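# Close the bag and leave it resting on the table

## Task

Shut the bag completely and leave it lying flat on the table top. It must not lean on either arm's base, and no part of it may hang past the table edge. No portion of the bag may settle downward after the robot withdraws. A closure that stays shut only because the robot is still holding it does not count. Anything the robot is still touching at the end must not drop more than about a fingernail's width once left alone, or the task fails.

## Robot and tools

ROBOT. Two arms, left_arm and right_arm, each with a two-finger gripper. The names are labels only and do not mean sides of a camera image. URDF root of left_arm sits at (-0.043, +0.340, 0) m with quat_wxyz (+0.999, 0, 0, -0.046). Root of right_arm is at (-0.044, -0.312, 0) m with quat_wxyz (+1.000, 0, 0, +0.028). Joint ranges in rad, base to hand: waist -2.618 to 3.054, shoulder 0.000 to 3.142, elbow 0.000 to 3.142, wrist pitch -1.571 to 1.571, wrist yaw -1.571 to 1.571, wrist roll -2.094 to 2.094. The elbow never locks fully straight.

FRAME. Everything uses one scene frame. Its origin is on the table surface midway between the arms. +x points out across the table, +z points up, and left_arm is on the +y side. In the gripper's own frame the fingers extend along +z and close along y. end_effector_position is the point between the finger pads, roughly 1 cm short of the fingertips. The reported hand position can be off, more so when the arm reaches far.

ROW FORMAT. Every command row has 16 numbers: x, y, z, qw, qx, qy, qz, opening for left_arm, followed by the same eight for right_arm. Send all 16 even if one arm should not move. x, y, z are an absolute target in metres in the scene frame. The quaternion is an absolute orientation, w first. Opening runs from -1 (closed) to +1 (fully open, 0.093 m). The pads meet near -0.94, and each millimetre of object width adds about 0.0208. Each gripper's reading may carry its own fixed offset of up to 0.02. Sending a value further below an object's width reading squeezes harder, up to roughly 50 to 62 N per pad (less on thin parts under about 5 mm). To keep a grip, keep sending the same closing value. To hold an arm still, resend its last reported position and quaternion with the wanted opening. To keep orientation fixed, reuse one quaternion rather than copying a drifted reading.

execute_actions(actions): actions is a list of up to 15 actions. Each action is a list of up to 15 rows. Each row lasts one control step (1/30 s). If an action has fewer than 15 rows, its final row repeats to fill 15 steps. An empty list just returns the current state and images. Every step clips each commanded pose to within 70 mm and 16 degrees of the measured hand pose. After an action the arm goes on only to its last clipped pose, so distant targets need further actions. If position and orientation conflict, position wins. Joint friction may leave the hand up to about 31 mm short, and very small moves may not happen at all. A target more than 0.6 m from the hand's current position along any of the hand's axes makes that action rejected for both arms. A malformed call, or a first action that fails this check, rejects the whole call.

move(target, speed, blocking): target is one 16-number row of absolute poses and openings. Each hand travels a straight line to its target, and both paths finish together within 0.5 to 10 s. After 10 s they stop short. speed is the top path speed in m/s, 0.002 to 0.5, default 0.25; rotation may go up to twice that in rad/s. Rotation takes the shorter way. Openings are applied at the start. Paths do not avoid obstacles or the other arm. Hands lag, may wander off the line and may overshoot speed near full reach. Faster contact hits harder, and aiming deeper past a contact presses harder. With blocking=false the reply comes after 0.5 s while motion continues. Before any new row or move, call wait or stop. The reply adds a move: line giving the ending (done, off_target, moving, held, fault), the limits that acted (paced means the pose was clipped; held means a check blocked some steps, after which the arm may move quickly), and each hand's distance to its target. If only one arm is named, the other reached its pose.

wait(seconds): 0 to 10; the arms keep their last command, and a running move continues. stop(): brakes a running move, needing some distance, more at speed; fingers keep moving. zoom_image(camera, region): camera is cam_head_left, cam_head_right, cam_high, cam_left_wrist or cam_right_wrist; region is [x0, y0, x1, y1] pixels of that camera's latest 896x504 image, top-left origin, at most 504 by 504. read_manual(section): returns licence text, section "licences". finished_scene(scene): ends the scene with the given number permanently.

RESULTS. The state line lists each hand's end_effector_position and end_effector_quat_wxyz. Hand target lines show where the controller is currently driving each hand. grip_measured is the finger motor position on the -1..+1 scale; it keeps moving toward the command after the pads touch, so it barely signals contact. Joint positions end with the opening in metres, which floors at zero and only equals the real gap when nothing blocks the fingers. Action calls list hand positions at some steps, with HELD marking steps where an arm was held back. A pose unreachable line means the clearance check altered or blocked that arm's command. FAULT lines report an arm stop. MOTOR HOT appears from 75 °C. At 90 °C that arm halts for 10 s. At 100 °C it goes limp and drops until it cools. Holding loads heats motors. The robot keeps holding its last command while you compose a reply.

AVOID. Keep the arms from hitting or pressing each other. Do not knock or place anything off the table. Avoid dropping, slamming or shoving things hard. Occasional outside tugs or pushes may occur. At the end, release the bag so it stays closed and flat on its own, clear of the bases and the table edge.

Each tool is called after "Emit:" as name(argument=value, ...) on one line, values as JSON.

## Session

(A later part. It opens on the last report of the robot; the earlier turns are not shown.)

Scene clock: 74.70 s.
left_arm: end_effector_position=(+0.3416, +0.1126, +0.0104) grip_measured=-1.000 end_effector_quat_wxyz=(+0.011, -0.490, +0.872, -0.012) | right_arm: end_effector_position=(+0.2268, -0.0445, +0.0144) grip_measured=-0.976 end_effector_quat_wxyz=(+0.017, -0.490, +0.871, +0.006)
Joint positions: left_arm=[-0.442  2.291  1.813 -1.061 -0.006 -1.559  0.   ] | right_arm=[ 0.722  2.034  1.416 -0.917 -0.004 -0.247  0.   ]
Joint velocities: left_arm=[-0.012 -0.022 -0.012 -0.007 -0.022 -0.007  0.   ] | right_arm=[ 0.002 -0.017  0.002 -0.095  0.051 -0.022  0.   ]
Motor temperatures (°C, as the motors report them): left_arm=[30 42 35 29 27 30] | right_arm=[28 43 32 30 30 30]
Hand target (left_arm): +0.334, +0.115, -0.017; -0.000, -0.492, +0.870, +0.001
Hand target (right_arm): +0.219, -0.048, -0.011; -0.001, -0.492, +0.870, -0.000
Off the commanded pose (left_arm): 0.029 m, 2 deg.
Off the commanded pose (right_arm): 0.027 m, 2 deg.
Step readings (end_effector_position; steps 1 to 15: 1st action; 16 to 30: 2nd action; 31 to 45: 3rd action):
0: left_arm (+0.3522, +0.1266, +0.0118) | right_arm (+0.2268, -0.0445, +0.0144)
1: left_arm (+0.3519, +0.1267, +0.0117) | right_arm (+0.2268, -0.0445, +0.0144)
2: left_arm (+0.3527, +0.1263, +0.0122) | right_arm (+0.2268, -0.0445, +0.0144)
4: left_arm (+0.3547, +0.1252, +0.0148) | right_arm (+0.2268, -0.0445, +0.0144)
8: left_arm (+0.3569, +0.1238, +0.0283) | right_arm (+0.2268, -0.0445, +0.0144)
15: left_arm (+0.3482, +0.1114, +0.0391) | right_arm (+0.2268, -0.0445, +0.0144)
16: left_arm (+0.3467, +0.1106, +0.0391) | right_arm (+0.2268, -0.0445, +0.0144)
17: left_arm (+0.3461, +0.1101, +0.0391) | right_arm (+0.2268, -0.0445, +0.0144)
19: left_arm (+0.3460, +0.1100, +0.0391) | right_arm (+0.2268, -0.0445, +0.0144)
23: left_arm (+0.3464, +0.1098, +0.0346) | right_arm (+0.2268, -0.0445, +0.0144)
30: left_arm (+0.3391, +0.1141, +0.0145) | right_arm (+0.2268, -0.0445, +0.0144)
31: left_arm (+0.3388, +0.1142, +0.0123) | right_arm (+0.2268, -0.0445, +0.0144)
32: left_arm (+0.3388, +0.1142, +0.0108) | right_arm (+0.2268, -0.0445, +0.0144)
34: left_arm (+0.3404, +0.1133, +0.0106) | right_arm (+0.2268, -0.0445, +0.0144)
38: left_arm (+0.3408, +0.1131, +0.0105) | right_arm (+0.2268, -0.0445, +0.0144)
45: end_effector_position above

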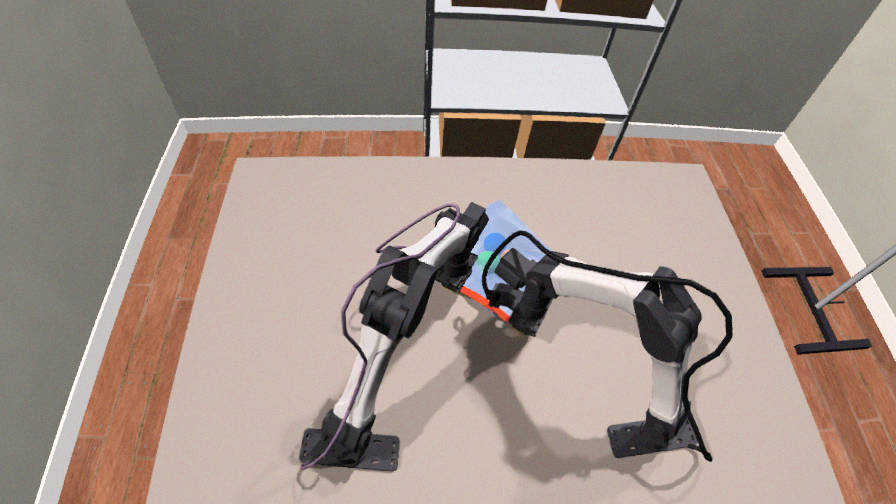

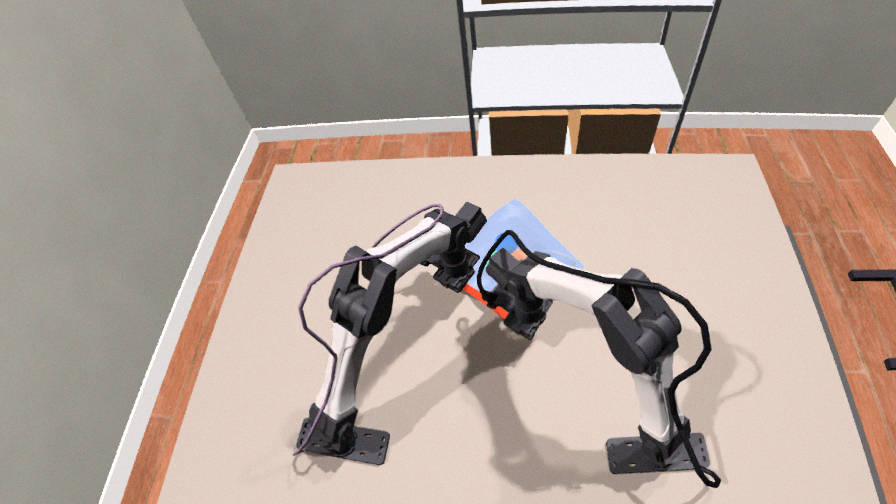

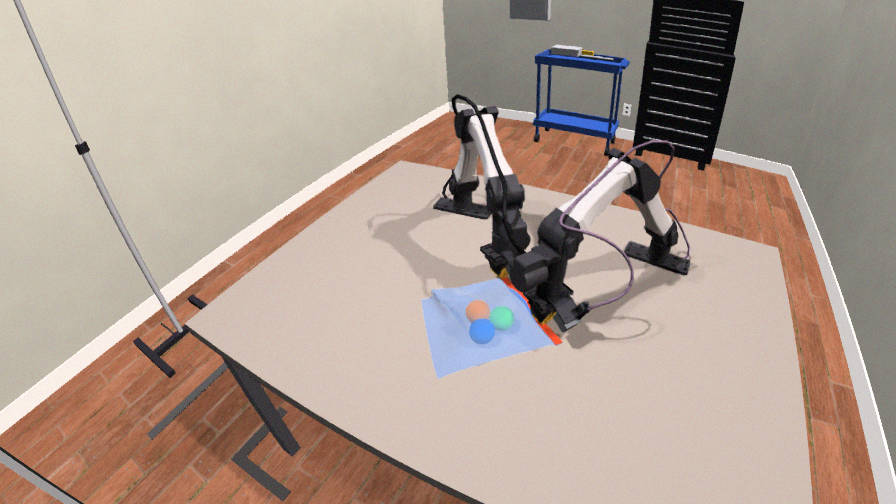

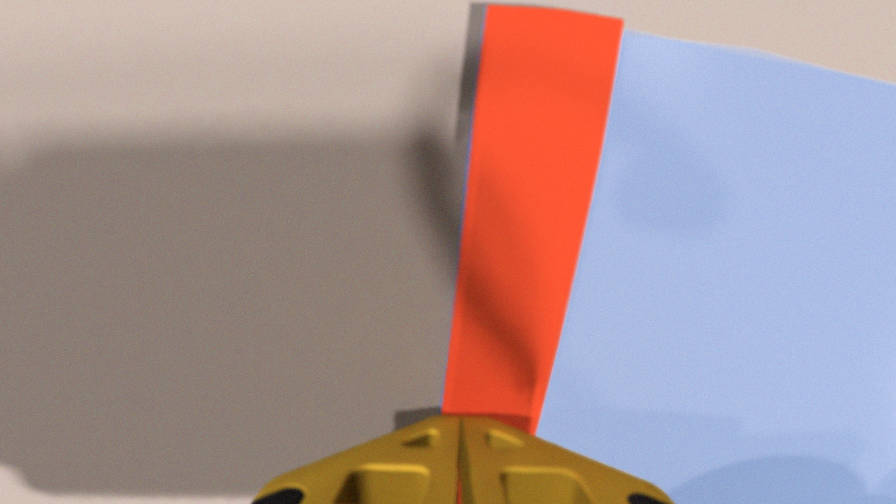

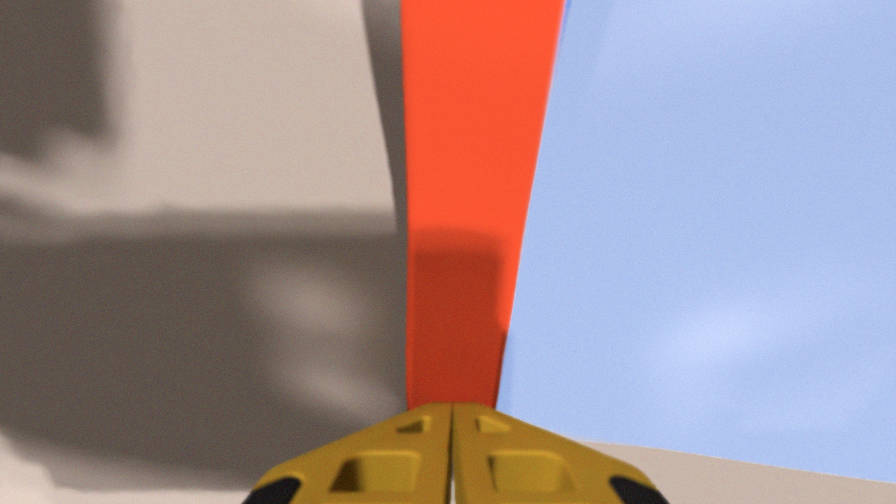

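Emit:
execute_actions(actions=[[[0.3359,0.1141,-0.005,0,-0.4924,0.8704,0,-1,0.2199,-0.0466,-0.012,0,-0.4924,0.8704,0,-1],[0.3365,0.1138,0.005,0,-0.4924,0.8704,0,-1,0.2199,-0.0466,-0.012,0,-0.4924,0.8704,0,-1],[0.337,0.1135,0.013,0,-0.4924,0.8704,0,-1,0.2199,-0.0466,-0.012,0,-0.4924,0.8704,0,-1],[0.337,0.1135,0.020,0,-0.4924,0.8704,0,-1,0.2199,-0.0466,-0.012,0,-0.4924,0.8704,0,-1],[0.337,0.1125,0.026,0,-0.4924,0.8704,0,-1,0.2199,-0.0466,-0.012,0,-0.4924,0.8704,0,-1],[0.3366,0.110,0.031,0,-0.4924,0.8704,0,-1,0.2199,-0.0466,-0.012,0,-0.4924,0.8704,0,-1],[0.336,0.107,0.035,0,-0.4924,0.8704,0,-1,0.2199,-0.0466,-0.012,0,-0.4924,0.8704,0,-1],[0.335,0.1035,0.038,0,-0.4924,0.8704,0,-1,0.2199,-0.0466,-0.012,0,-0.4924,0.8704,0,-1],[0.3342,0.100,0.038,0,-0.4924,0.8704,0,-1,0.2199,-0.0466,-0.012,0,-0.4924,0.8704,0,-1],[0.3336,0.0972,0.038,0,-0.4924,0.8704,0,-1,0.2199,-0.0466,-0.012,0,-0.4924,0.8704,0,-1],[0.3333,0.0957,0.038,0,-0.4924,0.8704,0,-1,0.2199,-0.0466,-0.012,0,-0.4924,0.8704,0,-1]],
[[0.3333,0.0957,0.035,0,-0.4924,0.8704,0,-1,0.2199,-0.0466,-0.012,0,-0.4924,0.8704,0,-1],[0.3333,0.0957,0.032,0,-0.4924,0.8704,0,-1,0.2199,-0.0466,-0.012,0,-0.4924,0.8704,0,-1],[0.3333,0.0957,0.029,0,-0.4924,0.8704,0,-1,0.2199,-0.0466,-0.012,0,-0.4924,0.8704,0,-1],[0.3333,0.0957,0.026,0,-0.4924,0.8704,0,-1,0.2199,-0.0466,-0.012,0,-0.4924,0.8704,0,-1],[0.3333,0.0957,0.023,0,-0.4924,0.8704,0,-1,0.2199,-0.0466,-0.012,0,-0.4924,0.8704,0,-1],[0.3333,0.0957,0.020,0,-0.4924,0.8704,0,-1,0.2199,-0.0466,-0.012,0,-0.4924,0.8704,0,-1],[0.3333,0.0957,0.017,0,-0.4924,0.8704,0,-1,0.2199,-0.0466,-0.012,0,-0.4924,0.8704,0,-1],[0.3333,0.0957,0.014,0,-0.4924,0.8704,0,-1,0.2199,-0.0466,-0.012,0,-0.4924,0.8704,0,-1],[0.3333,0.0957,0.011,0,-0.4924,0.8704,0,-1,0.2199,-0.0466,-0.012,0,-0.4924,0.8704,0,-1],[0.3333,0.0957,0.008,0,-0.4924,0.8704,0,-1,0.2199,-0.0466,-0.012,0,-0.4924,0.8704,0,-1],[0.3333,0.0957,0.005,0,-0.4924,0.8704,0,-1,0.2199,-0.0466,-0.012,0,-0.4924,0.8704,0,-1],[0.3333,0.0957,0.002,0,-0.4924,0.8704,0,-1,0.2199,-0.0466,-0.012,0,-0.4924,0.8704,0,-1],[0.3333,0.0957,-0.001,0,-0.4924,0.8704,0,-1,0.2199,-0.0466,-0.012,0,-0.4924,0.8704,0,-1],[0.3333,0.0957,-0.004,0,-0.4924,0.8704,0,-1,0.2199,-0.0466,-0.012,0,-0.4924,0.8704,0,-1],[0.3325,0.0961,-0.007,0,-0.4924,0.8704,0,-1,0.2199,-0.0466,-0.012,0,-0.4924,0.8704,0,-1]],
[[0.3313,0.0968,-0.010,0,-0.4924,0.8704,0,-1,0.2199,-0.0466,-0.012,0,-0.4924,0.8704,0,-1],[0.3301,0.0974,-0.013,0,-0.4924,0.8704,0,-1,0.2199,-0.0466,-0.012,0,-0.4924,0.8704,0,-1],[0.329,0.098,-0.016,0,-0.4924,0.8704,0,-1,0.2199,-0.0466,-0.012,0,-0.4924,0.8704,0,-1],[0.3283,0.0984,-0.018,0,-0.4924,0.8704,0,-1,0.2199,-0.0466,-0.012,0,-0.4924,0.8704,0,-1]]])

Scene clock: 81.30 s.
left_arm: end_effector_position=(+0.3382, +0.0942, +0.0108) grip_measured=-1.000 end_effector_quat_wxyz=(+0.014, -0.490, +0.871, -0.021) | right_arm: end_effector_position=(+0.2268, -0.0445, +0.0144) grip_measured=-0.976 end_effector_quat_wxyz=(+0.017, -0.490, +0.871, +0.006)
Joint positions: left_arm=[-0.481  2.3    1.829 -1.05  -0.006 -1.598  0.   ] | right_arm=[ 0.722  2.034  1.416 -0.917 -0.004 -0.247  0.   ]
Joint velocities: left_arm=[ 0.002 -0.002 -0.002 -0.081  0.037 -0.007  0.   ] | right_arm=[-0.007  0.007  0.007 -0.037 -0.037  0.095  0.   ]
Motor temperatures (°C, as the motors report them): left_arm=[30 43 35 29 27 30] | right_arm=[28 43 32 30 30 30]
Hand target (left_arm): +0.327, +0.099, -0.017; -0.000, -0.492, +0.870, +0.001
Hand target (right_arm): +0.219, -0.048, -0.011; -0.001, -0.492, +0.870, -0.000
Off the commanded pose (left_arm): 0.031 m, 3 deg.
Off the commanded pose (right_arm): 0.027 m, 2 deg.
Step readings (end_effector_position; steps 1 to 15: 1st action; 16 to 30: 2nd action; 31 to 45: 3rd action):
0: left_arm (+0.3423, +0.1122, +0.0104) | right_arm (+0.2268, -0.0445, +0.0144)
1: left_arm (+0.3422, +0.1122, +0.0109) | right_arm (+0.2268, -0.0445, +0.0144)
2: left_arm (+0.3416, +0.1126, +0.0112) | right_arm (+0.2268, -0.0445, +0.0144)
4: left_arm (+0.3410, +0.1129, +0.0134) | right_arm (+0.2268, -0.0445, +0.0144)
8: left_arm (+0.3410, +0.1117, +0.0256) | right_arm (+0.2268, -0.0445, +0.0144)
15: left_arm (+0.3395, +0.0947, +0.0427) | right_arm (+0.2268, -0.0445, +0.0144)
16: left_arm (+0.3384, +0.0943, +0.0427) | right_arm (+0.2268, -0.0445, +0.0144)
17: left_arm (+0.3380, +0.0944, +0.0427) | right_arm (+0.2268, -0.0445, +0.0144)
19: left_arm (+0.3380, +0.0944, +0.0427) | right_arm (+0.2268, -0.0445, +0.0144)
23: left_arm (+0.3399, +0.0932, +0.0412) | right_arm (+0.2268, -0.0445, +0.0144)
30: left_arm (+0.3365, +0.0954, +0.0194) | right_arm (+0.2268, -0.0445, +0.0144)
31: left_arm (+0.3357, +0.0959, +0.0151) | right_arm (+0.2268, -0.0445, +0.0144)
32: left_arm (+0.3349, +0.0964, +0.0113) | right_arm (+0.2268, -0.0445, +0.0144)
34: left_arm (+0.3368, +0.0951, +0.0116) | right_arm (+0.2268, -0.0445, +0.0144)
38: left_arm (+0.3378, +0.0945, +0.0105) | right_arm (+0.2268, -0.0445, +0.0144)
45: end_effector_position above

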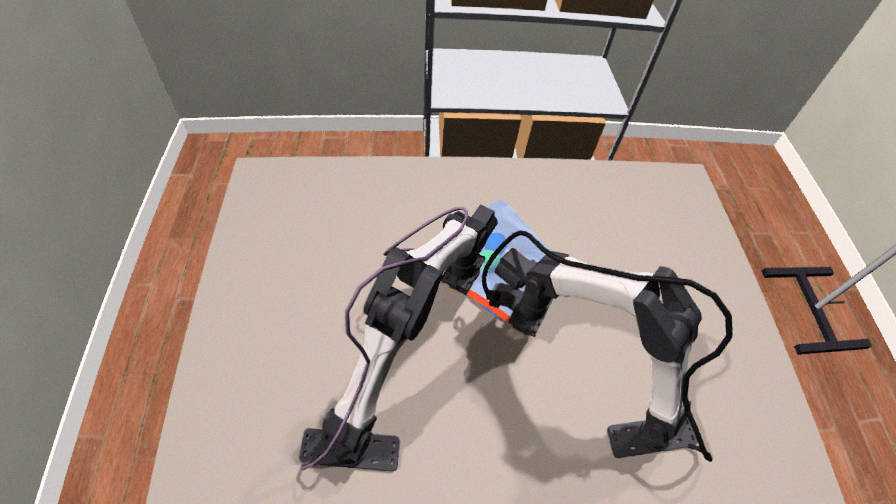

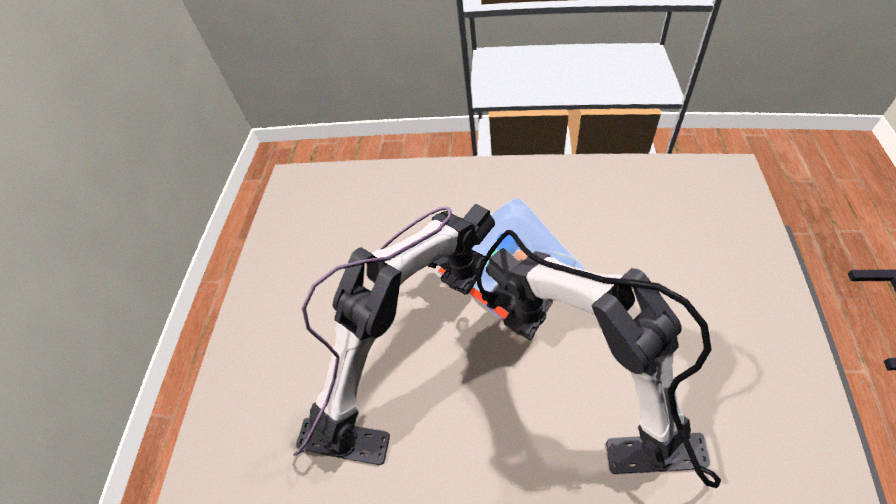

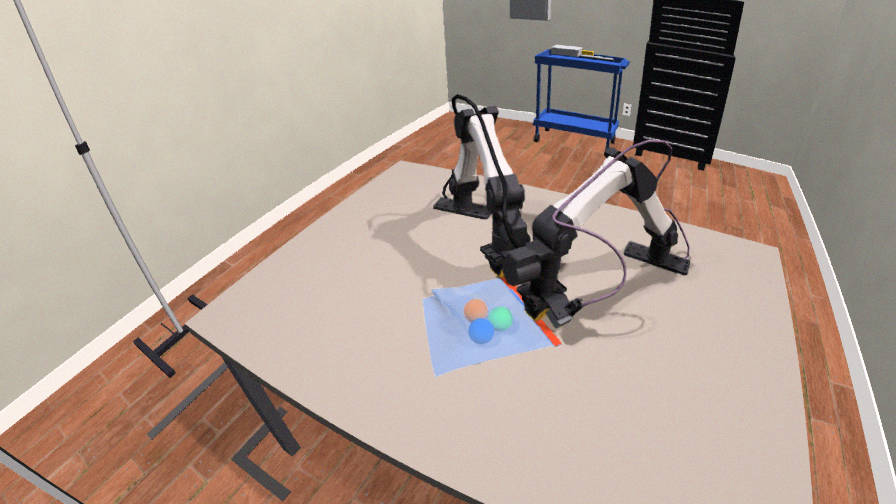

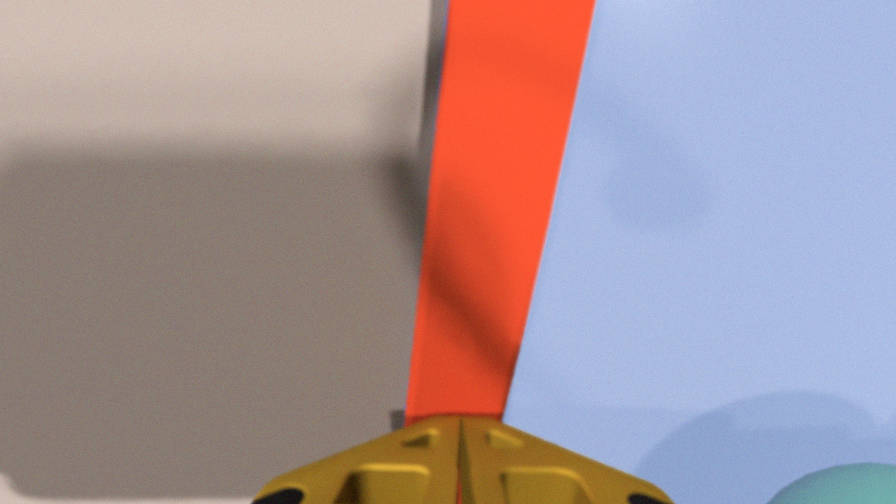

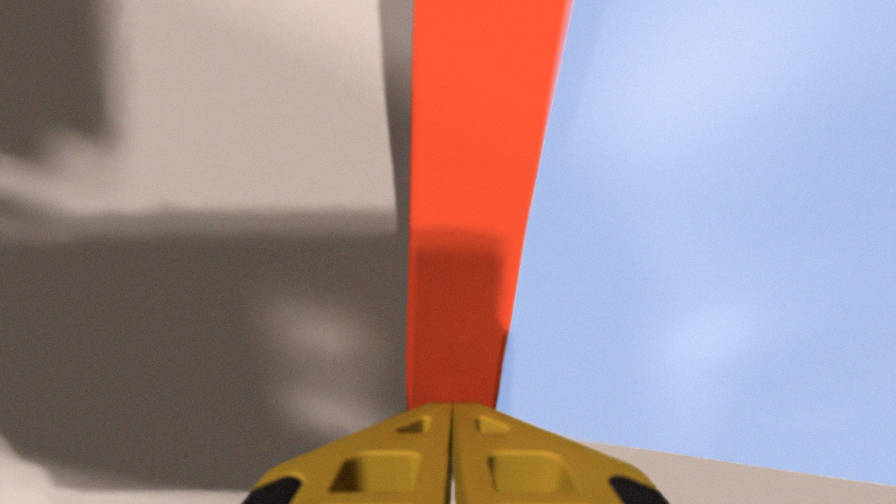

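Emit:
execute_actions(actions=[[[0.3283,0.0984,-0.005,0,-0.4924,0.8704,0,-1,0.2199,-0.0466,-0.002,0,-0.4924,0.8704,0,-1],[0.329,0.098,0.005,0,-0.4924,0.8704,0,-1,0.221,-0.046,0.008,0,-0.4924,0.8704,0,-1],[0.3295,0.0978,0.013,0,-0.4924,0.8704,0,-1,0.222,-0.046,0.017,0,-0.4924,0.8704,0,-1],[0.3295,0.0978,0.020,0,-0.4924,0.8704,0,-1,0.222,-0.046,0.025,0,-0.4924,0.8704,0,-1],[0.329,0.0968,0.026,0,-0.4924,0.8704,0,-1,0.222,-0.047,0.033,0,-0.4924,0.8704,0,-1],[0.3284,0.0945,0.030,0,-0.4924,0.8704,0,-1,0.221,-0.050,0.040,0,-0.4924,0.8704,0,-1],[0.3275,0.0915,0.033,0,-0.4924,0.8704,0,-1,0.219,-0.055,0.046,0,-0.4924,0.8704,0,-1],[0.3263,0.088,0.035,0,-0.4924,0.8704,0,-1,0.216,-0.061,0.051,0,-0.4924,0.8704,0,-1],[0.3252,0.085,0.035,0,-0.4924,0.8704,0,-1,0.213,-0.068,0.055,0,-0.4924,0.8704,0,-1],[0.3244,0.0822,0.035,0,-0.4924,0.8704,0,-1,0.210,-0.075,0.058,0,-0.4924,0.8704,0,-1],[0.324,0.0808,0.035,0,-0.4924,0.8704,0,-1,0.207,-0.082,0.060,0,-0.4924,0.8704,0,-1],[0.324,0.0808,0.035,0,-0.4924,0.8704,0,-1,0.204,-0.089,0.062,0,-0.4924,0.8704,0,-1],[0.324,0.0808,0.035,0,-0.4924,0.8704,0,-1,0.201,-0.096,0.064,0,-0.4924,0.8704,0,-1],[0.324,0.0808,0.035,0,-0.4924,0.8704,0,-1,0.198,-0.103,0.065,0,-0.4924,0.8704,0,-1],[0.324,0.0808,0.035,0,-0.4924,0.8704,0,-1,0.195,-0.110,0.065,0,-0.4924,0.8704,0,-1]],
[[0.324,0.0808,0.032,0,-0.4924,0.8704,0,-1,0.192,-0.116,0.065,0,-0.4924,0.8704,0,-1],[0.324,0.0808,0.029,0,-0.4924,0.8704,0,-1,0.190,-0.121,0.065,0,-0.4924,0.8704,0,-1],[0.324,0.0808,0.026,0,-0.4924,0.8704,0,-1,0.188,-0.125,0.065,0,-0.4924,0.8704,0,-1],[0.324,0.0808,0.023,0,-0.4924,0.8704,0,-1,0.187,-0.128,0.065,0,-0.4924,0.8704,0,-1],[0.324,0.0808,0.020,0,-0.4924,0.8704,0,-1,0.186,-0.130,0.065,0,-0.4924,0.8704,0,-1],[0.324,0.0808,0.017,0,-0.4924,0.8704,0,-1,0.186,-0.130,0.065,0,-0.4924,0.8704,0,-1],[0.324,0.0808,0.014,0,-0.4924,0.8704,0,-1,0.186,-0.130,0.065,0,-0.4924,0.8704,0,-1],[0.324,0.0808,0.011,0,-0.4924,0.8704,0,-1,0.186,-0.130,0.065,0,-0.4924,0.8704,0,-1],[0.324,0.0808,0.008,0,-0.4924,0.8704,0,-1,0.186,-0.130,0.065,0,-0.4924,0.8704,0,-1],[0.324,0.0808,0.005,0,-0.4924,0.8704,0,-1,0.186,-0.130,0.065,0,-0.4924,0.8704,0,-1],[0.324,0.0808,0.002,0,-0.4924,0.8704,0,-1,0.186,-0.130,0.065,0,-0.4924,0.8704,0,-1],[0.324,0.0808,-0.001,0,-0.4924,0.8704,0,-1,0.186,-0.130,0.065,0,-0.4924,0.8704,0,-1],[0.324,0.0808,-0.004,0,-0.4924,0.8704,0,-1,0.186,-0.130,0.065,0,-0.4924,0.8704,0,-1],[0.3232,0.0812,-0.007,0,-0.4924,0.8704,0,-1,0.186,-0.130,0.065,0,-0.4924,0.8704,0,-1],[0.322,0.0819,-0.010,0,-0.4924,0.8704,0,-1,0.186,-0.130,0.065,0,-0.4924,0.8704,0,-1]],
[[0.3208,0.0825,-0.013,0,-0.4924,0.8704,0,-1,0.186,-0.130,0.065,0,-0.4924,0.8704,0,-1],[0.3197,0.0831,-0.016,0,-0.4924,0.8704,0,-1,0.186,-0.130,0.065,0,-0.4924,0.8704,0,-1],[0.319,0.0835,-0.018,0,-0.4924,0.8704,0,-1,0.186,-0.130,0.065,0,-0.4924,0.8704,0,-1]],
[[0.319,0.0835,-0.005,0,-0.4924,0.8704,0,-1,0.186,-0.130,0.065,0,-0.4924,0.8704,0,-1],[0.3197,0.0831,0.005,0,-0.4924,0.8704,0,-1,0.186,-0.130,0.065,0,-0.4924,0.8704,0,-1],[0.3202,0.0829,0.013,0,-0.4924,0.8704,0,-1,0.186,-0.130,0.065,0,-0.4924,0.8704,0,-1],[0.3202,0.0829,0.020,0,-0.4924,0.8704,0,-1,0.186,-0.130,0.065,0,-0.4924,0.8704,0,-1],[0.32,0.0819,0.026,0,-0.4924,0.8704,0,-1,0.186,-0.130,0.065,0,-0.4924,0.8704,0,-1],[0.3194,0.0796,0.030,0,-0.4924,0.8704,0,-1,0.186,-0.130,0.065,0,-0.4924,0.8704,0,-1],[0.3186,0.0766,0.033,0,-0.4924,0.8704,0,-1,0.186,-0.130,0.065,0,-0.4924,0.8704,0,-1],[0.3176,0.0732,0.035,0,-0.4924,0.8704,0,-1,0.186,-0.130,0.065,0,-0.4924,0.8704,0,-1],[0.3166,0.0702,0.035,0,-0.4924,0.8704,0,-1,0.186,-0.130,0.065,0,-0.4924,0.8704,0,-1],[0.3159,0.0675,0.035,0,-0.4924,0.8704,0,-1,0.186,-0.130,0.065,0,-0.4924,0.8704,0,-1],[0.3155,0.0661,0.035,0,-0.4924,0.8704,0,-1,0.186,-0.130,0.065,0,-0.4924,0.8704,0,-1]],
[[0.3155,0.0661,0.032,0,-0.4924,0.8704,0,-1,0.186,-0.130,0.065,0,-0.4924,0.8704,0,-1],[0.3155,0.0661,0.029,0,-0.4924,0.8704,0,-1,0.186,-0.130,0.065,0,-0.4924,0.8704,0,-1],[0.3155,0.0661,0.026,0,-0.4924,0.8704,0,-1,0.186,-0.130,0.065,0,-0.4924,0.8704,0,-1],[0.3155,0.0661,0.023,0,-0.4924,0.8704,0,-1,0.186,-0.130,0.065,0,-0.4924,0.8704,0,-1],[0.3155,0.0661,0.020,0,-0.4924,0.8704,0,-1,0.186,-0.130,0.065,0,-0.4924,0.8704,0,-1],[0.3155,0.0661,0.017,0,-0.4924,0.8704,0,-1,0.186,-0.130,0.065,0,-0.4924,0.8704,0,-1],[0.3155,0.0661,0.014,0,-0.4924,0.8704,0,-1,0.186,-0.130,0.065,0,-0.4924,0.8704,0,-1],[0.3155,0.0661,0.011,0,-0.4924,0.8704,0,-1,0.186,-0.130,0.065,0,-0.4924,0.8704,0,-1],[0.3155,0.0661,0.008,0,-0.4924,0.8704,0,-1,0.186,-0.130,0.065,0,-0.4924,0.8704,0,-1],[0.3155,0.0661,0.005,0,-0.4924,0.8704,0,-1,0.186,-0.130,0.065,0,-0.4924,0.8704,0,-1],[0.3155,0.0661,0.002,0,-0.4924,0.8704,0,-1,0.186,-0.130,0.065,0,-0.4924,0.8704,0,-1],[0.3155,0.0661,-0.001,0,-0.4924,0.8704,0,-1,0.186,-0.130,0.065,0,-0.4924,0.8704,0,-1],[0.3155,0.0661,-0.004,0,-0.4924,0.8704,0,-1,0.186,-0.130,0.065,0,-0.4924,0.8704,0,-1],[0.3147,0.0665,-0.007,0,-0.4924,0.8704,0,-1,0.186,-0.130,0.065,0,-0.4924,0.8704,0,-1],[0.3135,0.0672,-0.010,0,-0.4924,0.8704,0,-1,0.186,-0.130,0.065,0,-0.4924,0.8704,0,-1]],
[[0.3123,0.0678,-0.013,0,-0.4924,0.8704,0,-1,0.186,-0.130,0.065,0,-0.4924,0.8704,0,-1],[0.3112,0.0684,-0.016,0,-0.4924,0.8704,0,-1,0.186,-0.130,0.065,0,-0.4924,0.8704,0,-1],[0.3105,0.0688,-0.018,0,-0.4924,0.8704,0,-1,0.186,-0.130,0.065,0,-0.4924,0.8704,0,-1]]])

Scene clock: 90.93 s.
left_arm: end_effector_position=(+0.3206, +0.0640, +0.0109) grip_measured=-1.000 end_effector_quat_wxyz=(+0.013, -0.490, +0.871, -0.023) | right_arm: end_effector_position=(+0.1900, -0.1243, +0.0646) grip_measured=-0.976 end_effector_quat_wxyz=(+0.001, -0.492, +0.871, +0.002)
Joint positions: left_arm=[-0.557  2.309  1.846 -1.055 -0.005 -1.675  0.   ] | right_arm=[ 0.618  1.711  1.199 -1.057 -0.004 -0.354  0.   ]
Joint velocities: left_arm=[-0.007 -0.007 -0.002  0.007 -0.037  0.007  0.   ] | right_arm=[-0.007 -0.027 -0.012 -0.051 -0.037  0.007  0.   ]
Motor temperatures (°C, as the motors report them): left_arm=[30 44 35 29 27 30] | right_arm=[28 43 31 30 30 30]
Hand target (left_arm): +0.309, +0.070, -0.016; -0.000, -0.492, +0.870, +0.001
Hand target (right_arm): +0.186, -0.130, +0.065; -0.000, -0.492, +0.870, -0.000
Off the commanded pose (left_arm): 0.031 m, 3 deg.
Off the commanded pose (right_arm): 0.007 m, 0 deg.
Step readings (end_effector_position; steps 1 to 15: 1st action; 16 to 30: 2nd action; 31 to 45: 3rd action; 46 to 60: 4th action; 61 to 75: 5th action; 76 to 90: 6th action):
0: left_arm (+0.3382, +0.0942, +0.0108) | right_arm (+0.2268, -0.0445, +0.0144)
1: left_arm (+0.3380, +0.0943, +0.0108) | right_arm (+0.2265, -0.0448, +0.0144)
2: left_arm (+0.3375, +0.0946, +0.0111) | right_arm (+0.2258, -0.0455, +0.0144)
4: left_arm (+0.3366, +0.0952, +0.0134) | right_arm (+0.2251, -0.0462, +0.0167)
8: left_arm (+0.3337, +0.0959, +0.0235) | right_arm (+0.2209, -0.0503, +0.0260)
15: left_arm (+0.3290, +0.0801, +0.0374) | right_arm (+0.2122, -0.0802, +0.0667)
16: left_arm (+0.3280, +0.0798, +0.0374) | right_arm (+0.2095, -0.0878, +0.0687)
17: left_arm (+0.3278, +0.0798, +0.0374) | right_arm (+0.2062, -0.0958, +0.0693)
19: left_arm (+0.3278, +0.0798, +0.0374) | right_arm (+0.1992, -0.1098, +0.0683)
23: left_arm (+0.3297, +0.0784, +0.0366) | right_arm (+0.1905, -0.1239, +0.0651)
30: left_arm (+0.3271, +0.0802, +0.0164) | right_arm (+0.1900, -0.1243, +0.0646)
31: left_arm (+0.3259, +0.0811, +0.0124) | right_arm (+0.1900, -0.1243, +0.0646)
32: left_arm (+0.3256, +0.0812, +0.0107) | right_arm (+0.1900, -0.1243, +0.0646)
34: left_arm (+0.3278, +0.0796, +0.0106) | right_arm (+0.1900, -0.1243, +0.0646)
38: left_arm (+0.3288, +0.0790, +0.0108) | right_arm (+0.1900, -0.1243, +0.0646)
45: left_arm (+0.3289, +0.0789, +0.0108) | right_arm (+0.1900, -0.1243, +0.0646)
46: left_arm (+0.3288, +0.0790, +0.0108) | right_arm (+0.1900, -0.1243, +0.0646)
47: left_arm (+0.3283, +0.0793, +0.0113) | right_arm (+0.1900, -0.1243, +0.0646)
49: left_arm (+0.3273, +0.0800, +0.0135) | right_arm (+0.1900, -0.1243, +0.0646)
53: left_arm (+0.3250, +0.0806, +0.0244) | right_arm (+0.1900, -0.1243, +0.0646)
60: left_arm (+0.3214, +0.0648, +0.0403) | right_arm (+0.1900, -0.1243, +0.0646)
61: left_arm (+0.3204, +0.0645, +0.0402) | right_arm (+0.1900, -0.1243, +0.0646)
62: left_arm (+0.3200, +0.0645, +0.0402) | right_arm (+0.1900, -0.1243, +0.0646)
64: left_arm (+0.3200, +0.0645, +0.0402) | right_arm (+0.1900, -0.1243, +0.0646)
68: left_arm (+0.3218, +0.0631, +0.0385) | right_arm (+0.1900, -0.1243, +0.0646)
75: left_arm (+0.3185, +0.0657, +0.0164) | right_arm (+0.1900, -0.1243, +0.0646)
76: left_arm (+0.3175, +0.0665, +0.0123) | right_arm (+0.1900, -0.1243, +0.0646)
77: left_arm (+0.3174, +0.0664, +0.0108) | right_arm (+0.1900, -0.1243, +0.0646)
79: left_arm (+0.3194, +0.0649, +0.0106) | right_arm (+0.1900, -0.1243, +0.0646)
83: left_arm (+0.3204, +0.0641, +0.0109) | right_arm (+0.1900, -0.1243, +0.0646)
90: end_effector_position above

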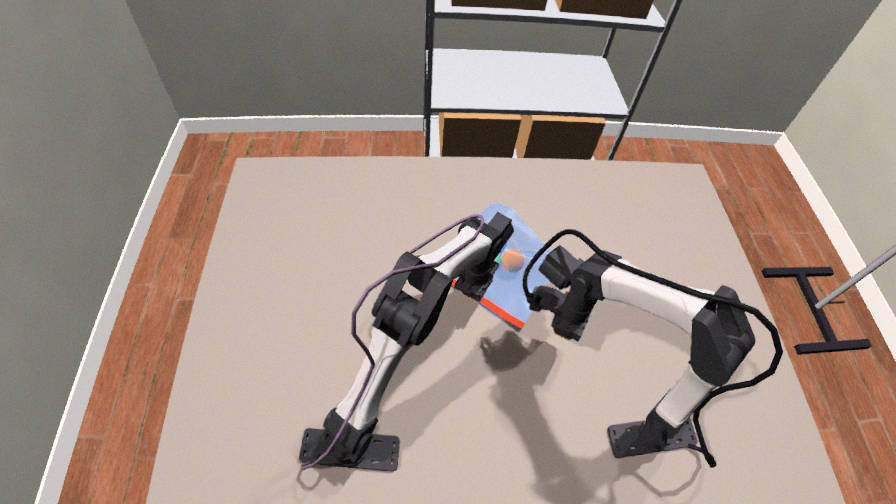

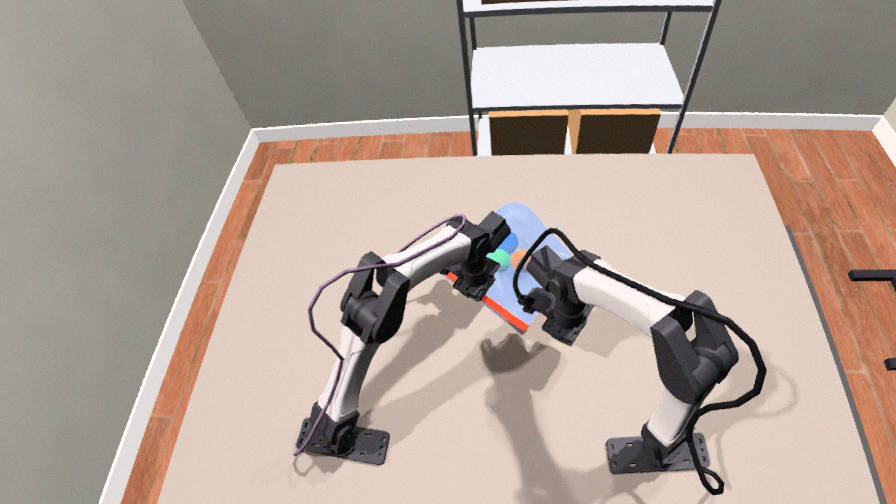

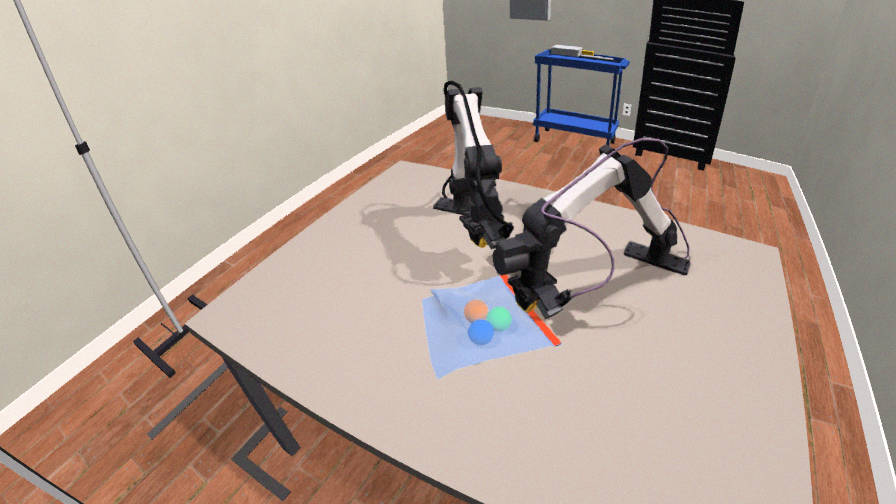

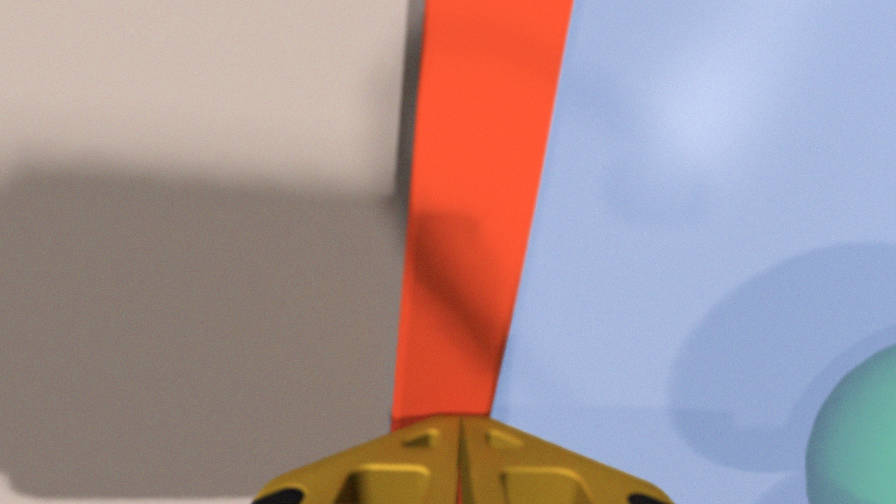

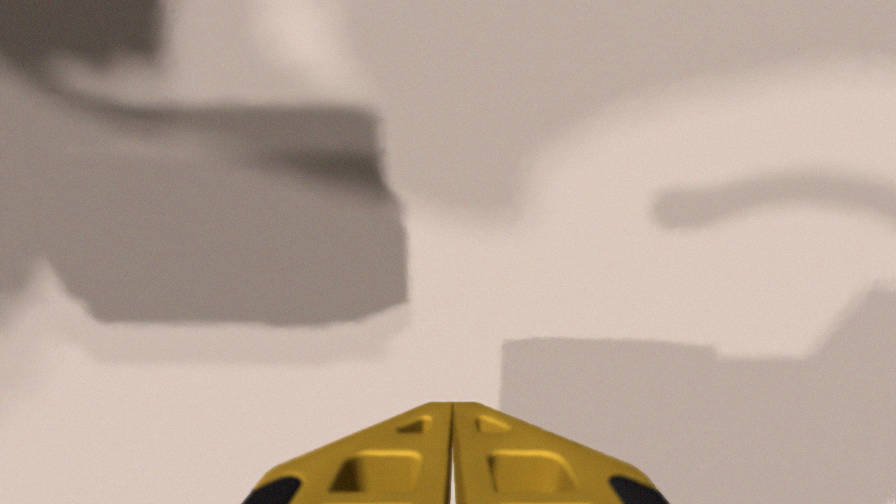

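Emit:
execute_actions(actions=[[[0.3105,0.0688,-0.005,0,-0.4924,0.8704,0,-1,0.184,-0.134,0.065,0,-0.4924,0.8704,0,-1],[0.311,0.0685,0.005,0,-0.4924,0.8704,0,-1,0.182,-0.138,0.065,0,-0.4924,0.8704,0,-1],[0.3115,0.0682,0.013,0,-0.4924,0.8704,0,-1,0.180,-0.142,0.065,0,-0.4924,0.8704,0,-1],[0.3115,0.0682,0.020,0,-0.4924,0.8704,0,-1,0.178,-0.146,0.065,0,-0.4924,0.8704,0,-1],[0.311,0.0675,0.026,0,-0.4924,0.8704,0,-1,0.176,-0.150,0.065,0,-0.4924,0.8704,0,-1],[0.3098,0.0655,0.030,0,-0.4924,0.8704,0,-1,0.174,-0.154,0.065,0,-0.4924,0.8704,0,-1],[0.3082,0.0628,0.033,0,-0.4924,0.8704,0,-1,0.172,-0.158,0.065,0,-0.4924,0.8704,0,-1],[0.3064,0.0598,0.035,0,-0.4924,0.8704,0,-1,0.170,-0.162,0.065,0,-0.4924,0.8704,0,-1],[0.3047,0.057,0.035,0,-0.4924,0.8704,0,-1,0.168,-0.165,0.065,0,-0.4924,0.8704,0,-1],[0.3034,0.0547,0.035,0,-0.4924,0.8704,0,-1,0.168,-0.165,0.065,0,-0.4924,0.8704,0,-1],[0.3027,0.0534,0.035,0,-0.4924,0.8704,0,-1,0.168,-0.165,0.065,0,-0.4924,0.8704,0,-1]],
[[0.3027,0.0534,0.032,0,-0.4924,0.8704,0,-1,0.168,-0.165,0.065,0,-0.4924,0.8704,0,-1],[0.3027,0.0534,0.029,0,-0.4924,0.8704,0,-1,0.168,-0.165,0.065,0,-0.4924,0.8704,0,-1],[0.3027,0.0534,0.026,0,-0.4924,0.8704,0,-1,0.168,-0.165,0.065,0,-0.4924,0.8704,0,-1],[0.3027,0.0534,0.023,0,-0.4924,0.8704,0,-1,0.168,-0.165,0.065,0,-0.4924,0.8704,0,-1],[0.3027,0.0534,0.020,0,-0.4924,0.8704,0,-1,0.168,-0.165,0.065,0,-0.4924,0.8704,0,-1],[0.3027,0.0534,0.017,0,-0.4924,0.8704,0,-1,0.168,-0.165,0.065,0,-0.4924,0.8704,0,-1],[0.3027,0.0534,0.014,0,-0.4924,0.8704,0,-1,0.168,-0.165,0.065,0,-0.4924,0.8704,0,-1],[0.3027,0.0534,0.011,0,-0.4924,0.8704,0,-1,0.168,-0.165,0.065,0,-0.4924,0.8704,0,-1],[0.3027,0.0534,0.008,0,-0.4924,0.8704,0,-1,0.168,-0.165,0.065,0,-0.4924,0.8704,0,-1],[0.3027,0.0534,0.005,0,-0.4924,0.8704,0,-1,0.168,-0.165,0.065,0,-0.4924,0.8704,0,-1],[0.3027,0.0534,0.002,0,-0.4924,0.8704,0,-1,0.168,-0.165,0.065,0,-0.4924,0.8704,0,-1],[0.3027,0.0534,-0.001,0,-0.4924,0.8704,0,-1,0.168,-0.165,0.065,0,-0.4924,0.8704,0,-1],[0.3027,0.0534,-0.004,0,-0.4924,0.8704,0,-1,0.168,-0.165,0.065,0,-0.4924,0.8704,0,-1],[0.3019,0.0539,-0.007,0,-0.4924,0.8704,0,-1,0.168,-0.165,0.065,0,-0.4924,0.8704,0,-1],[0.3007,0.0546,-0.010,0,-0.4924,0.8704,0,-1,0.168,-0.165,0.065,0,-0.4924,0.8704,0,-1]],
[[0.2995,0.0553,-0.013,0,-0.4924,0.8704,0,-1,0.168,-0.165,0.065,0,-0.4924,0.8704,0,-1],[0.2984,0.056,-0.016,0,-0.4924,0.8704,0,-1,0.168,-0.165,0.065,0,-0.4924,0.8704,0,-1],[0.2977,0.0564,-0.018,0,-0.4924,0.8704,0,-1,0.168,-0.165,0.065,0,-0.4924,0.8704,0,-1]],
[[0.2977,0.0564,-0.005,0,-0.4924,0.8704,0,-1,0.168,-0.165,0.065,0,-0.4924,0.8704,0,-1],[0.2982,0.0561,0.005,0,-0.4924,0.8704,0,-1,0.168,-0.165,0.065,0,-0.4924,0.8704,0,-1],[0.2987,0.0558,0.013,0,-0.4924,0.8704,0,-1,0.168,-0.165,0.065,0,-0.4924,0.8704,0,-1],[0.2987,0.0558,0.020,0,-0.4924,0.8704,0,-1,0.168,-0.165,0.065,0,-0.4924,0.8704,0,-1],[0.2984,0.0548,0.026,0,-0.4924,0.8704,0,-1,0.168,-0.165,0.065,0,-0.4924,0.8704,0,-1],[0.2977,0.0526,0.030,0,-0.4924,0.8704,0,-1,0.168,-0.165,0.065,0,-0.4924,0.8704,0,-1],[0.2967,0.0496,0.033,0,-0.4924,0.8704,0,-1,0.168,-0.165,0.065,0,-0.4924,0.8704,0,-1],[0.2956,0.0463,0.035,0,-0.4924,0.8704,0,-1,0.168,-0.165,0.065,0,-0.4924,0.8704,0,-1],[0.2946,0.0433,0.035,0,-0.4924,0.8704,0,-1,0.168,-0.165,0.065,0,-0.4924,0.8704,0,-1],[0.2938,0.0407,0.035,0,-0.4924,0.8704,0,-1,0.168,-0.165,0.065,0,-0.4924,0.8704,0,-1],[0.2934,0.0393,0.035,0,-0.4924,0.8704,0,-1,0.168,-0.165,0.065,0,-0.4924,0.8704,0,-1]],
[[0.2934,0.0393,0.032,0,-0.4924,0.8704,0,-1,0.168,-0.165,0.065,0,-0.4924,0.8704,0,-1],[0.2934,0.0393,0.029,0,-0.4924,0.8704,0,-1,0.168,-0.165,0.065,0,-0.4924,0.8704,0,-1],[0.2934,0.0393,0.026,0,-0.4924,0.8704,0,-1,0.168,-0.165,0.065,0,-0.4924,0.8704,0,-1],[0.2934,0.0393,0.023,0,-0.4924,0.8704,0,-1,0.168,-0.165,0.065,0,-0.4924,0.8704,0,-1],[0.2934,0.0393,0.020,0,-0.4924,0.8704,0,-1,0.168,-0.165,0.065,0,-0.4924,0.8704,0,-1],[0.2934,0.0393,0.017,0,-0.4924,0.8704,0,-1,0.168,-0.165,0.065,0,-0.4924,0.8704,0,-1],[0.2934,0.0393,0.014,0,-0.4924,0.8704,0,-1,0.168,-0.165,0.065,0,-0.4924,0.8704,0,-1],[0.2934,0.0393,0.011,0,-0.4924,0.8704,0,-1,0.168,-0.165,0.065,0,-0.4924,0.8704,0,-1],[0.2934,0.0393,0.008,0,-0.4924,0.8704,0,-1,0.168,-0.165,0.065,0,-0.4924,0.8704,0,-1],[0.2934,0.0393,0.005,0,-0.4924,0.8704,0,-1,0.168,-0.165,0.065,0,-0.4924,0.8704,0,-1],[0.2934,0.0393,0.002,0,-0.4924,0.8704,0,-1,0.168,-0.165,0.065,0,-0.4924,0.8704,0,-1],[0.2934,0.0393,-0.001,0,-0.4924,0.8704,0,-1,0.168,-0.165,0.065,0,-0.4924,0.8704,0,-1],[0.2934,0.0393,-0.004,0,-0.4924,0.8704,0,-1,0.168,-0.165,0.065,0,-0.4924,0.8704,0,-1],[0.2926,0.0398,-0.007,0,-0.4924,0.8704,0,-1,0.168,-0.165,0.065,0,-0.4924,0.8704,0,-1],[0.2914,0.0405,-0.010,0,-0.4924,0.8704,0,-1,0.168,-0.165,0.065,0,-0.4924,0.8704,0,-1]],
[[0.2902,0.0412,-0.013,0,-0.4924,0.8704,0,-1,0.168,-0.165,0.065,0,-0.4924,0.8704,0,-1],[0.2891,0.0419,-0.016,0,-0.4924,0.8704,0,-1,0.168,-0.165,0.065,0,-0.4924,0.8704,0,-1],[0.2884,0.0423,-0.018,0,-0.4924,0.8704,0,-1,0.168,-0.165,0.065,0,-0.4924,0.8704,0,-1]]])

Scene clock: 104.00 s.
left_arm: end_effector_position=(+0.2981, +0.0370, +0.0109) grip_measured=-1.000 end_effector_quat_wxyz=(+0.011, -0.490, +0.871, -0.024) | right_arm: end_effector_position=(+0.1723, -0.1594, +0.0666) grip_measured=-0.976 end_effector_quat_wxyz=(+0.001, -0.492, +0.870, +0.002)
Joint positions: left_arm=[-0.634  2.309  1.845 -1.055 -0.004 -1.752  0.   ] | right_arm=[ 0.556  1.577  1.061 -1.052 -0.004 -0.417  0.   ]
Joint velocities: left_arm=[ 0.007  0.002 -0.012  0.081 -0.051 -0.051  0.   ] | right_arm=[ 0.002  0.022 -0.002 -0.095  0.066  0.037  0.   ]
Motor temperatures (°C, as the motors report them): left_arm=[30 45 34 30 27 30] | right_arm=[28 44 31 30 30 30]
Hand target (left_arm): +0.287, +0.043, -0.017; -0.000, -0.492, +0.871, +0.001
Hand target (right_arm): +0.168, -0.165, +0.065; -0.000, -0.492, +0.870, -0.000
Off the commanded pose (left_arm): 0.031 m, 3 deg.
Off the commanded pose (right_arm): 0.007 m, 0 deg.
Step readings (end_effector_position; steps 1 to 15: 1st action; 16 to 30: 2nd action; 31 to 45: 3rd action; 46 to 60: 4th action; 61 to 75: 5th action; 76 to 90: 6th action):
0: left_arm (+0.3206, +0.0640, +0.0109) | right_arm (+0.1900, -0.1243, +0.0646)
1: left_arm (+0.3204, +0.0642, +0.0109) | right_arm (+0.1898, -0.1244, +0.0647)
2: left_arm (+0.3199, +0.0645, +0.0113) | right_arm (+0.1890, -0.1255, +0.0647)
4: left_arm (+0.3187, +0.0654, +0.0135) | right_arm (+0.1853, -0.1311, +0.0649)
8: left_arm (+0.3156, +0.0665, +0.0227) | right_arm (+0.1774, -0.1480, +0.0653)
15: left_arm (+0.3060, +0.0536, +0.0322) | right_arm (+0.1723, -0.1594, +0.0666)
16: left_arm (+0.3051, +0.0533, +0.0322) | right_arm (+0.1723, -0.1594, +0.0666)
17: left_arm (+0.3048, +0.0531, +0.0322) | right_arm (+0.1723, -0.1594, +0.0666)
19: left_arm (+0.3048, +0.0531, +0.0322) | right_arm (+0.1723, -0.1594, +0.0666)
23: left_arm (+0.3071, +0.0512, +0.0317) | right_arm (+0.1723, -0.1594, +0.0666)
30: left_arm (+0.3056, +0.0525, +0.0161) | right_arm (+0.1723, -0.1594, +0.0666)
31: left_arm (+0.3048, +0.0531, +0.0129) | right_arm (+0.1723, -0.1594, +0.0666)
32: left_arm (+0.3042, +0.0535, +0.0104) | right_arm (+0.1723, -0.1594, +0.0666)
34: left_arm (+0.3059, +0.0521, +0.0107) | right_arm (+0.1723, -0.1594, +0.0666)
38: left_arm (+0.3067, +0.0514, +0.0108) | right_arm (+0.1723, -0.1594, +0.0666)
45: left_arm (+0.3068, +0.0514, +0.0108) | right_arm (+0.1723, -0.1594, +0.0666)
46: left_arm (+0.3066, +0.0516, +0.0108) | right_arm (+0.1723, -0.1594, +0.0666)
47: left_arm (+0.3062, +0.0519, +0.0114) | right_arm (+0.1723, -0.1594, +0.0666)
49: left_arm (+0.3051, +0.0528, +0.0133) | right_arm (+0.1723, -0.1594, +0.0666)
53: left_arm (+0.3030, +0.0534, +0.0240) | right_arm (+0.1723, -0.1594, +0.0666)
60: left_arm (+0.2992, +0.0373, +0.0409) | right_arm (+0.1723, -0.1594, +0.0666)
61: left_arm (+0.2983, +0.0372, +0.0409) | right_arm (+0.1723, -0.1594, +0.0666)
62: left_arm (+0.2979, +0.0373, +0.0409) | right_arm (+0.1723, -0.1594, +0.0666)
64: left_arm (+0.2979, +0.0373, +0.0404) | right_arm (+0.1723, -0.1594, +0.0666)
68: left_arm (+0.2993, +0.0360, +0.0372) | right_arm (+0.1723, -0.1594, +0.0666)
75: left_arm (+0.2963, +0.0387, +0.0166) | right_arm (+0.1723, -0.1594, +0.0666)
76: left_arm (+0.2953, +0.0396, +0.0125) | right_arm (+0.1723, -0.1594, +0.0666)
77: left_arm (+0.2950, +0.0398, +0.0107) | right_arm (+0.1723, -0.1594, +0.0666)
79: left_arm (+0.2971, +0.0379, +0.0108) | right_arm (+0.1723, -0.1594, +0.0666)
83: left_arm (+0.2980, +0.0371, +0.0109) | right_arm (+0.1723, -0.1594, +0.0666)
90: end_effector_position above

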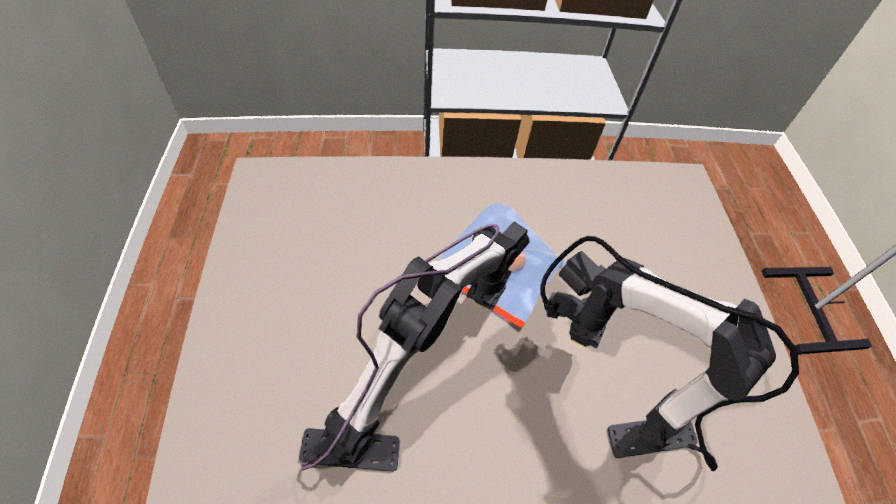

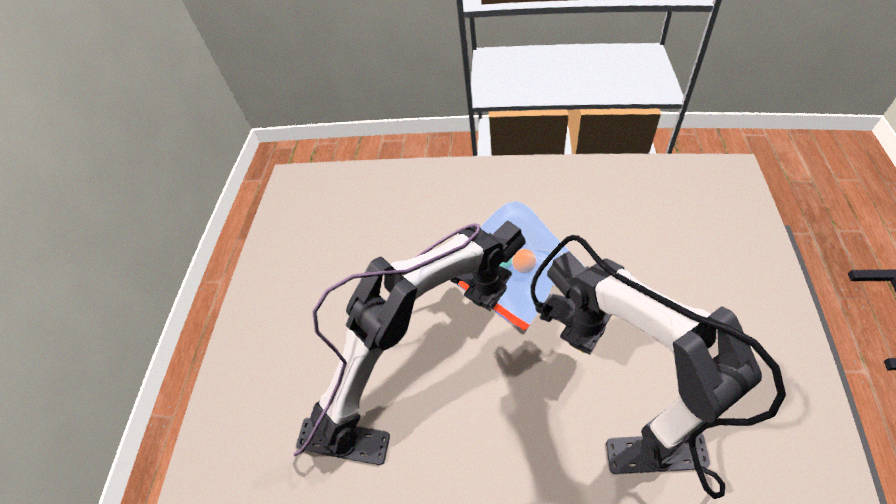

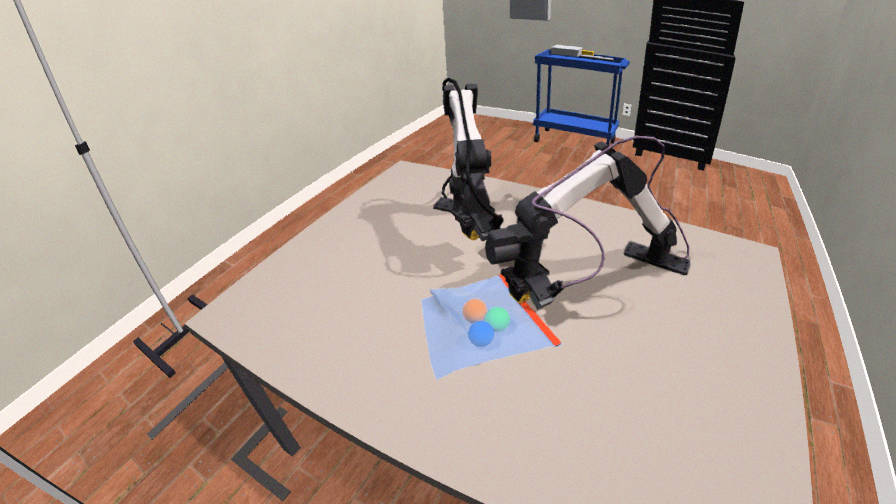

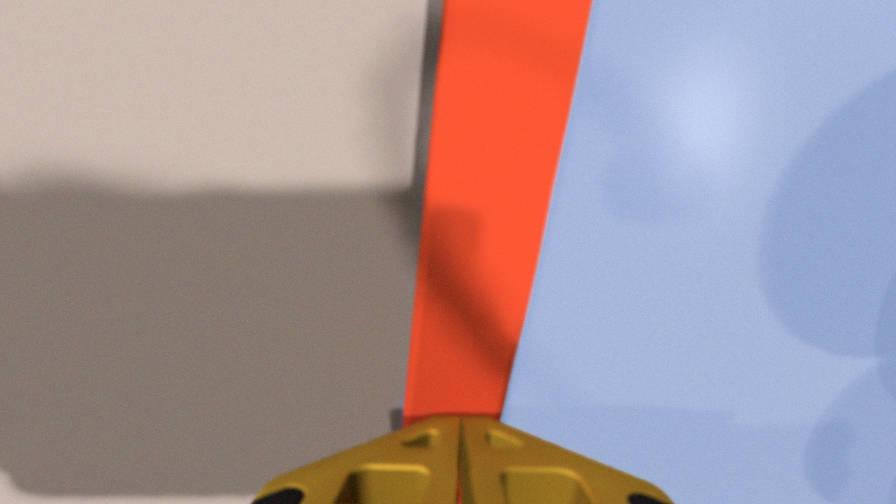

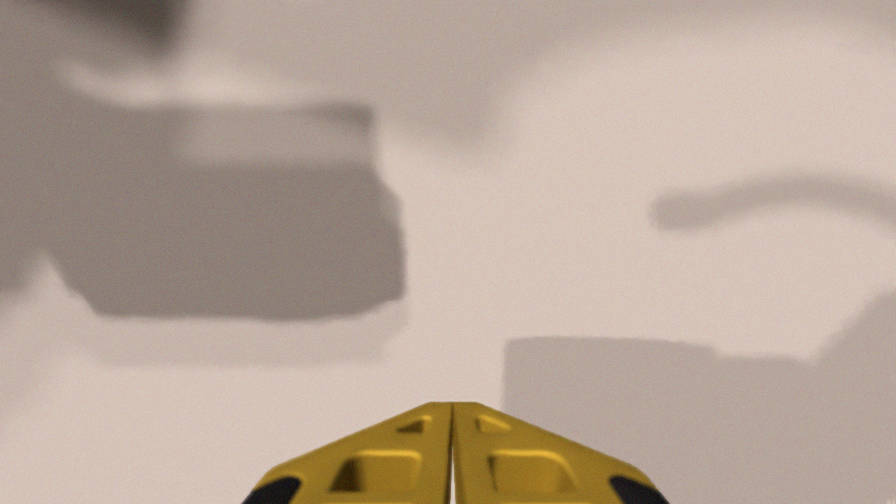

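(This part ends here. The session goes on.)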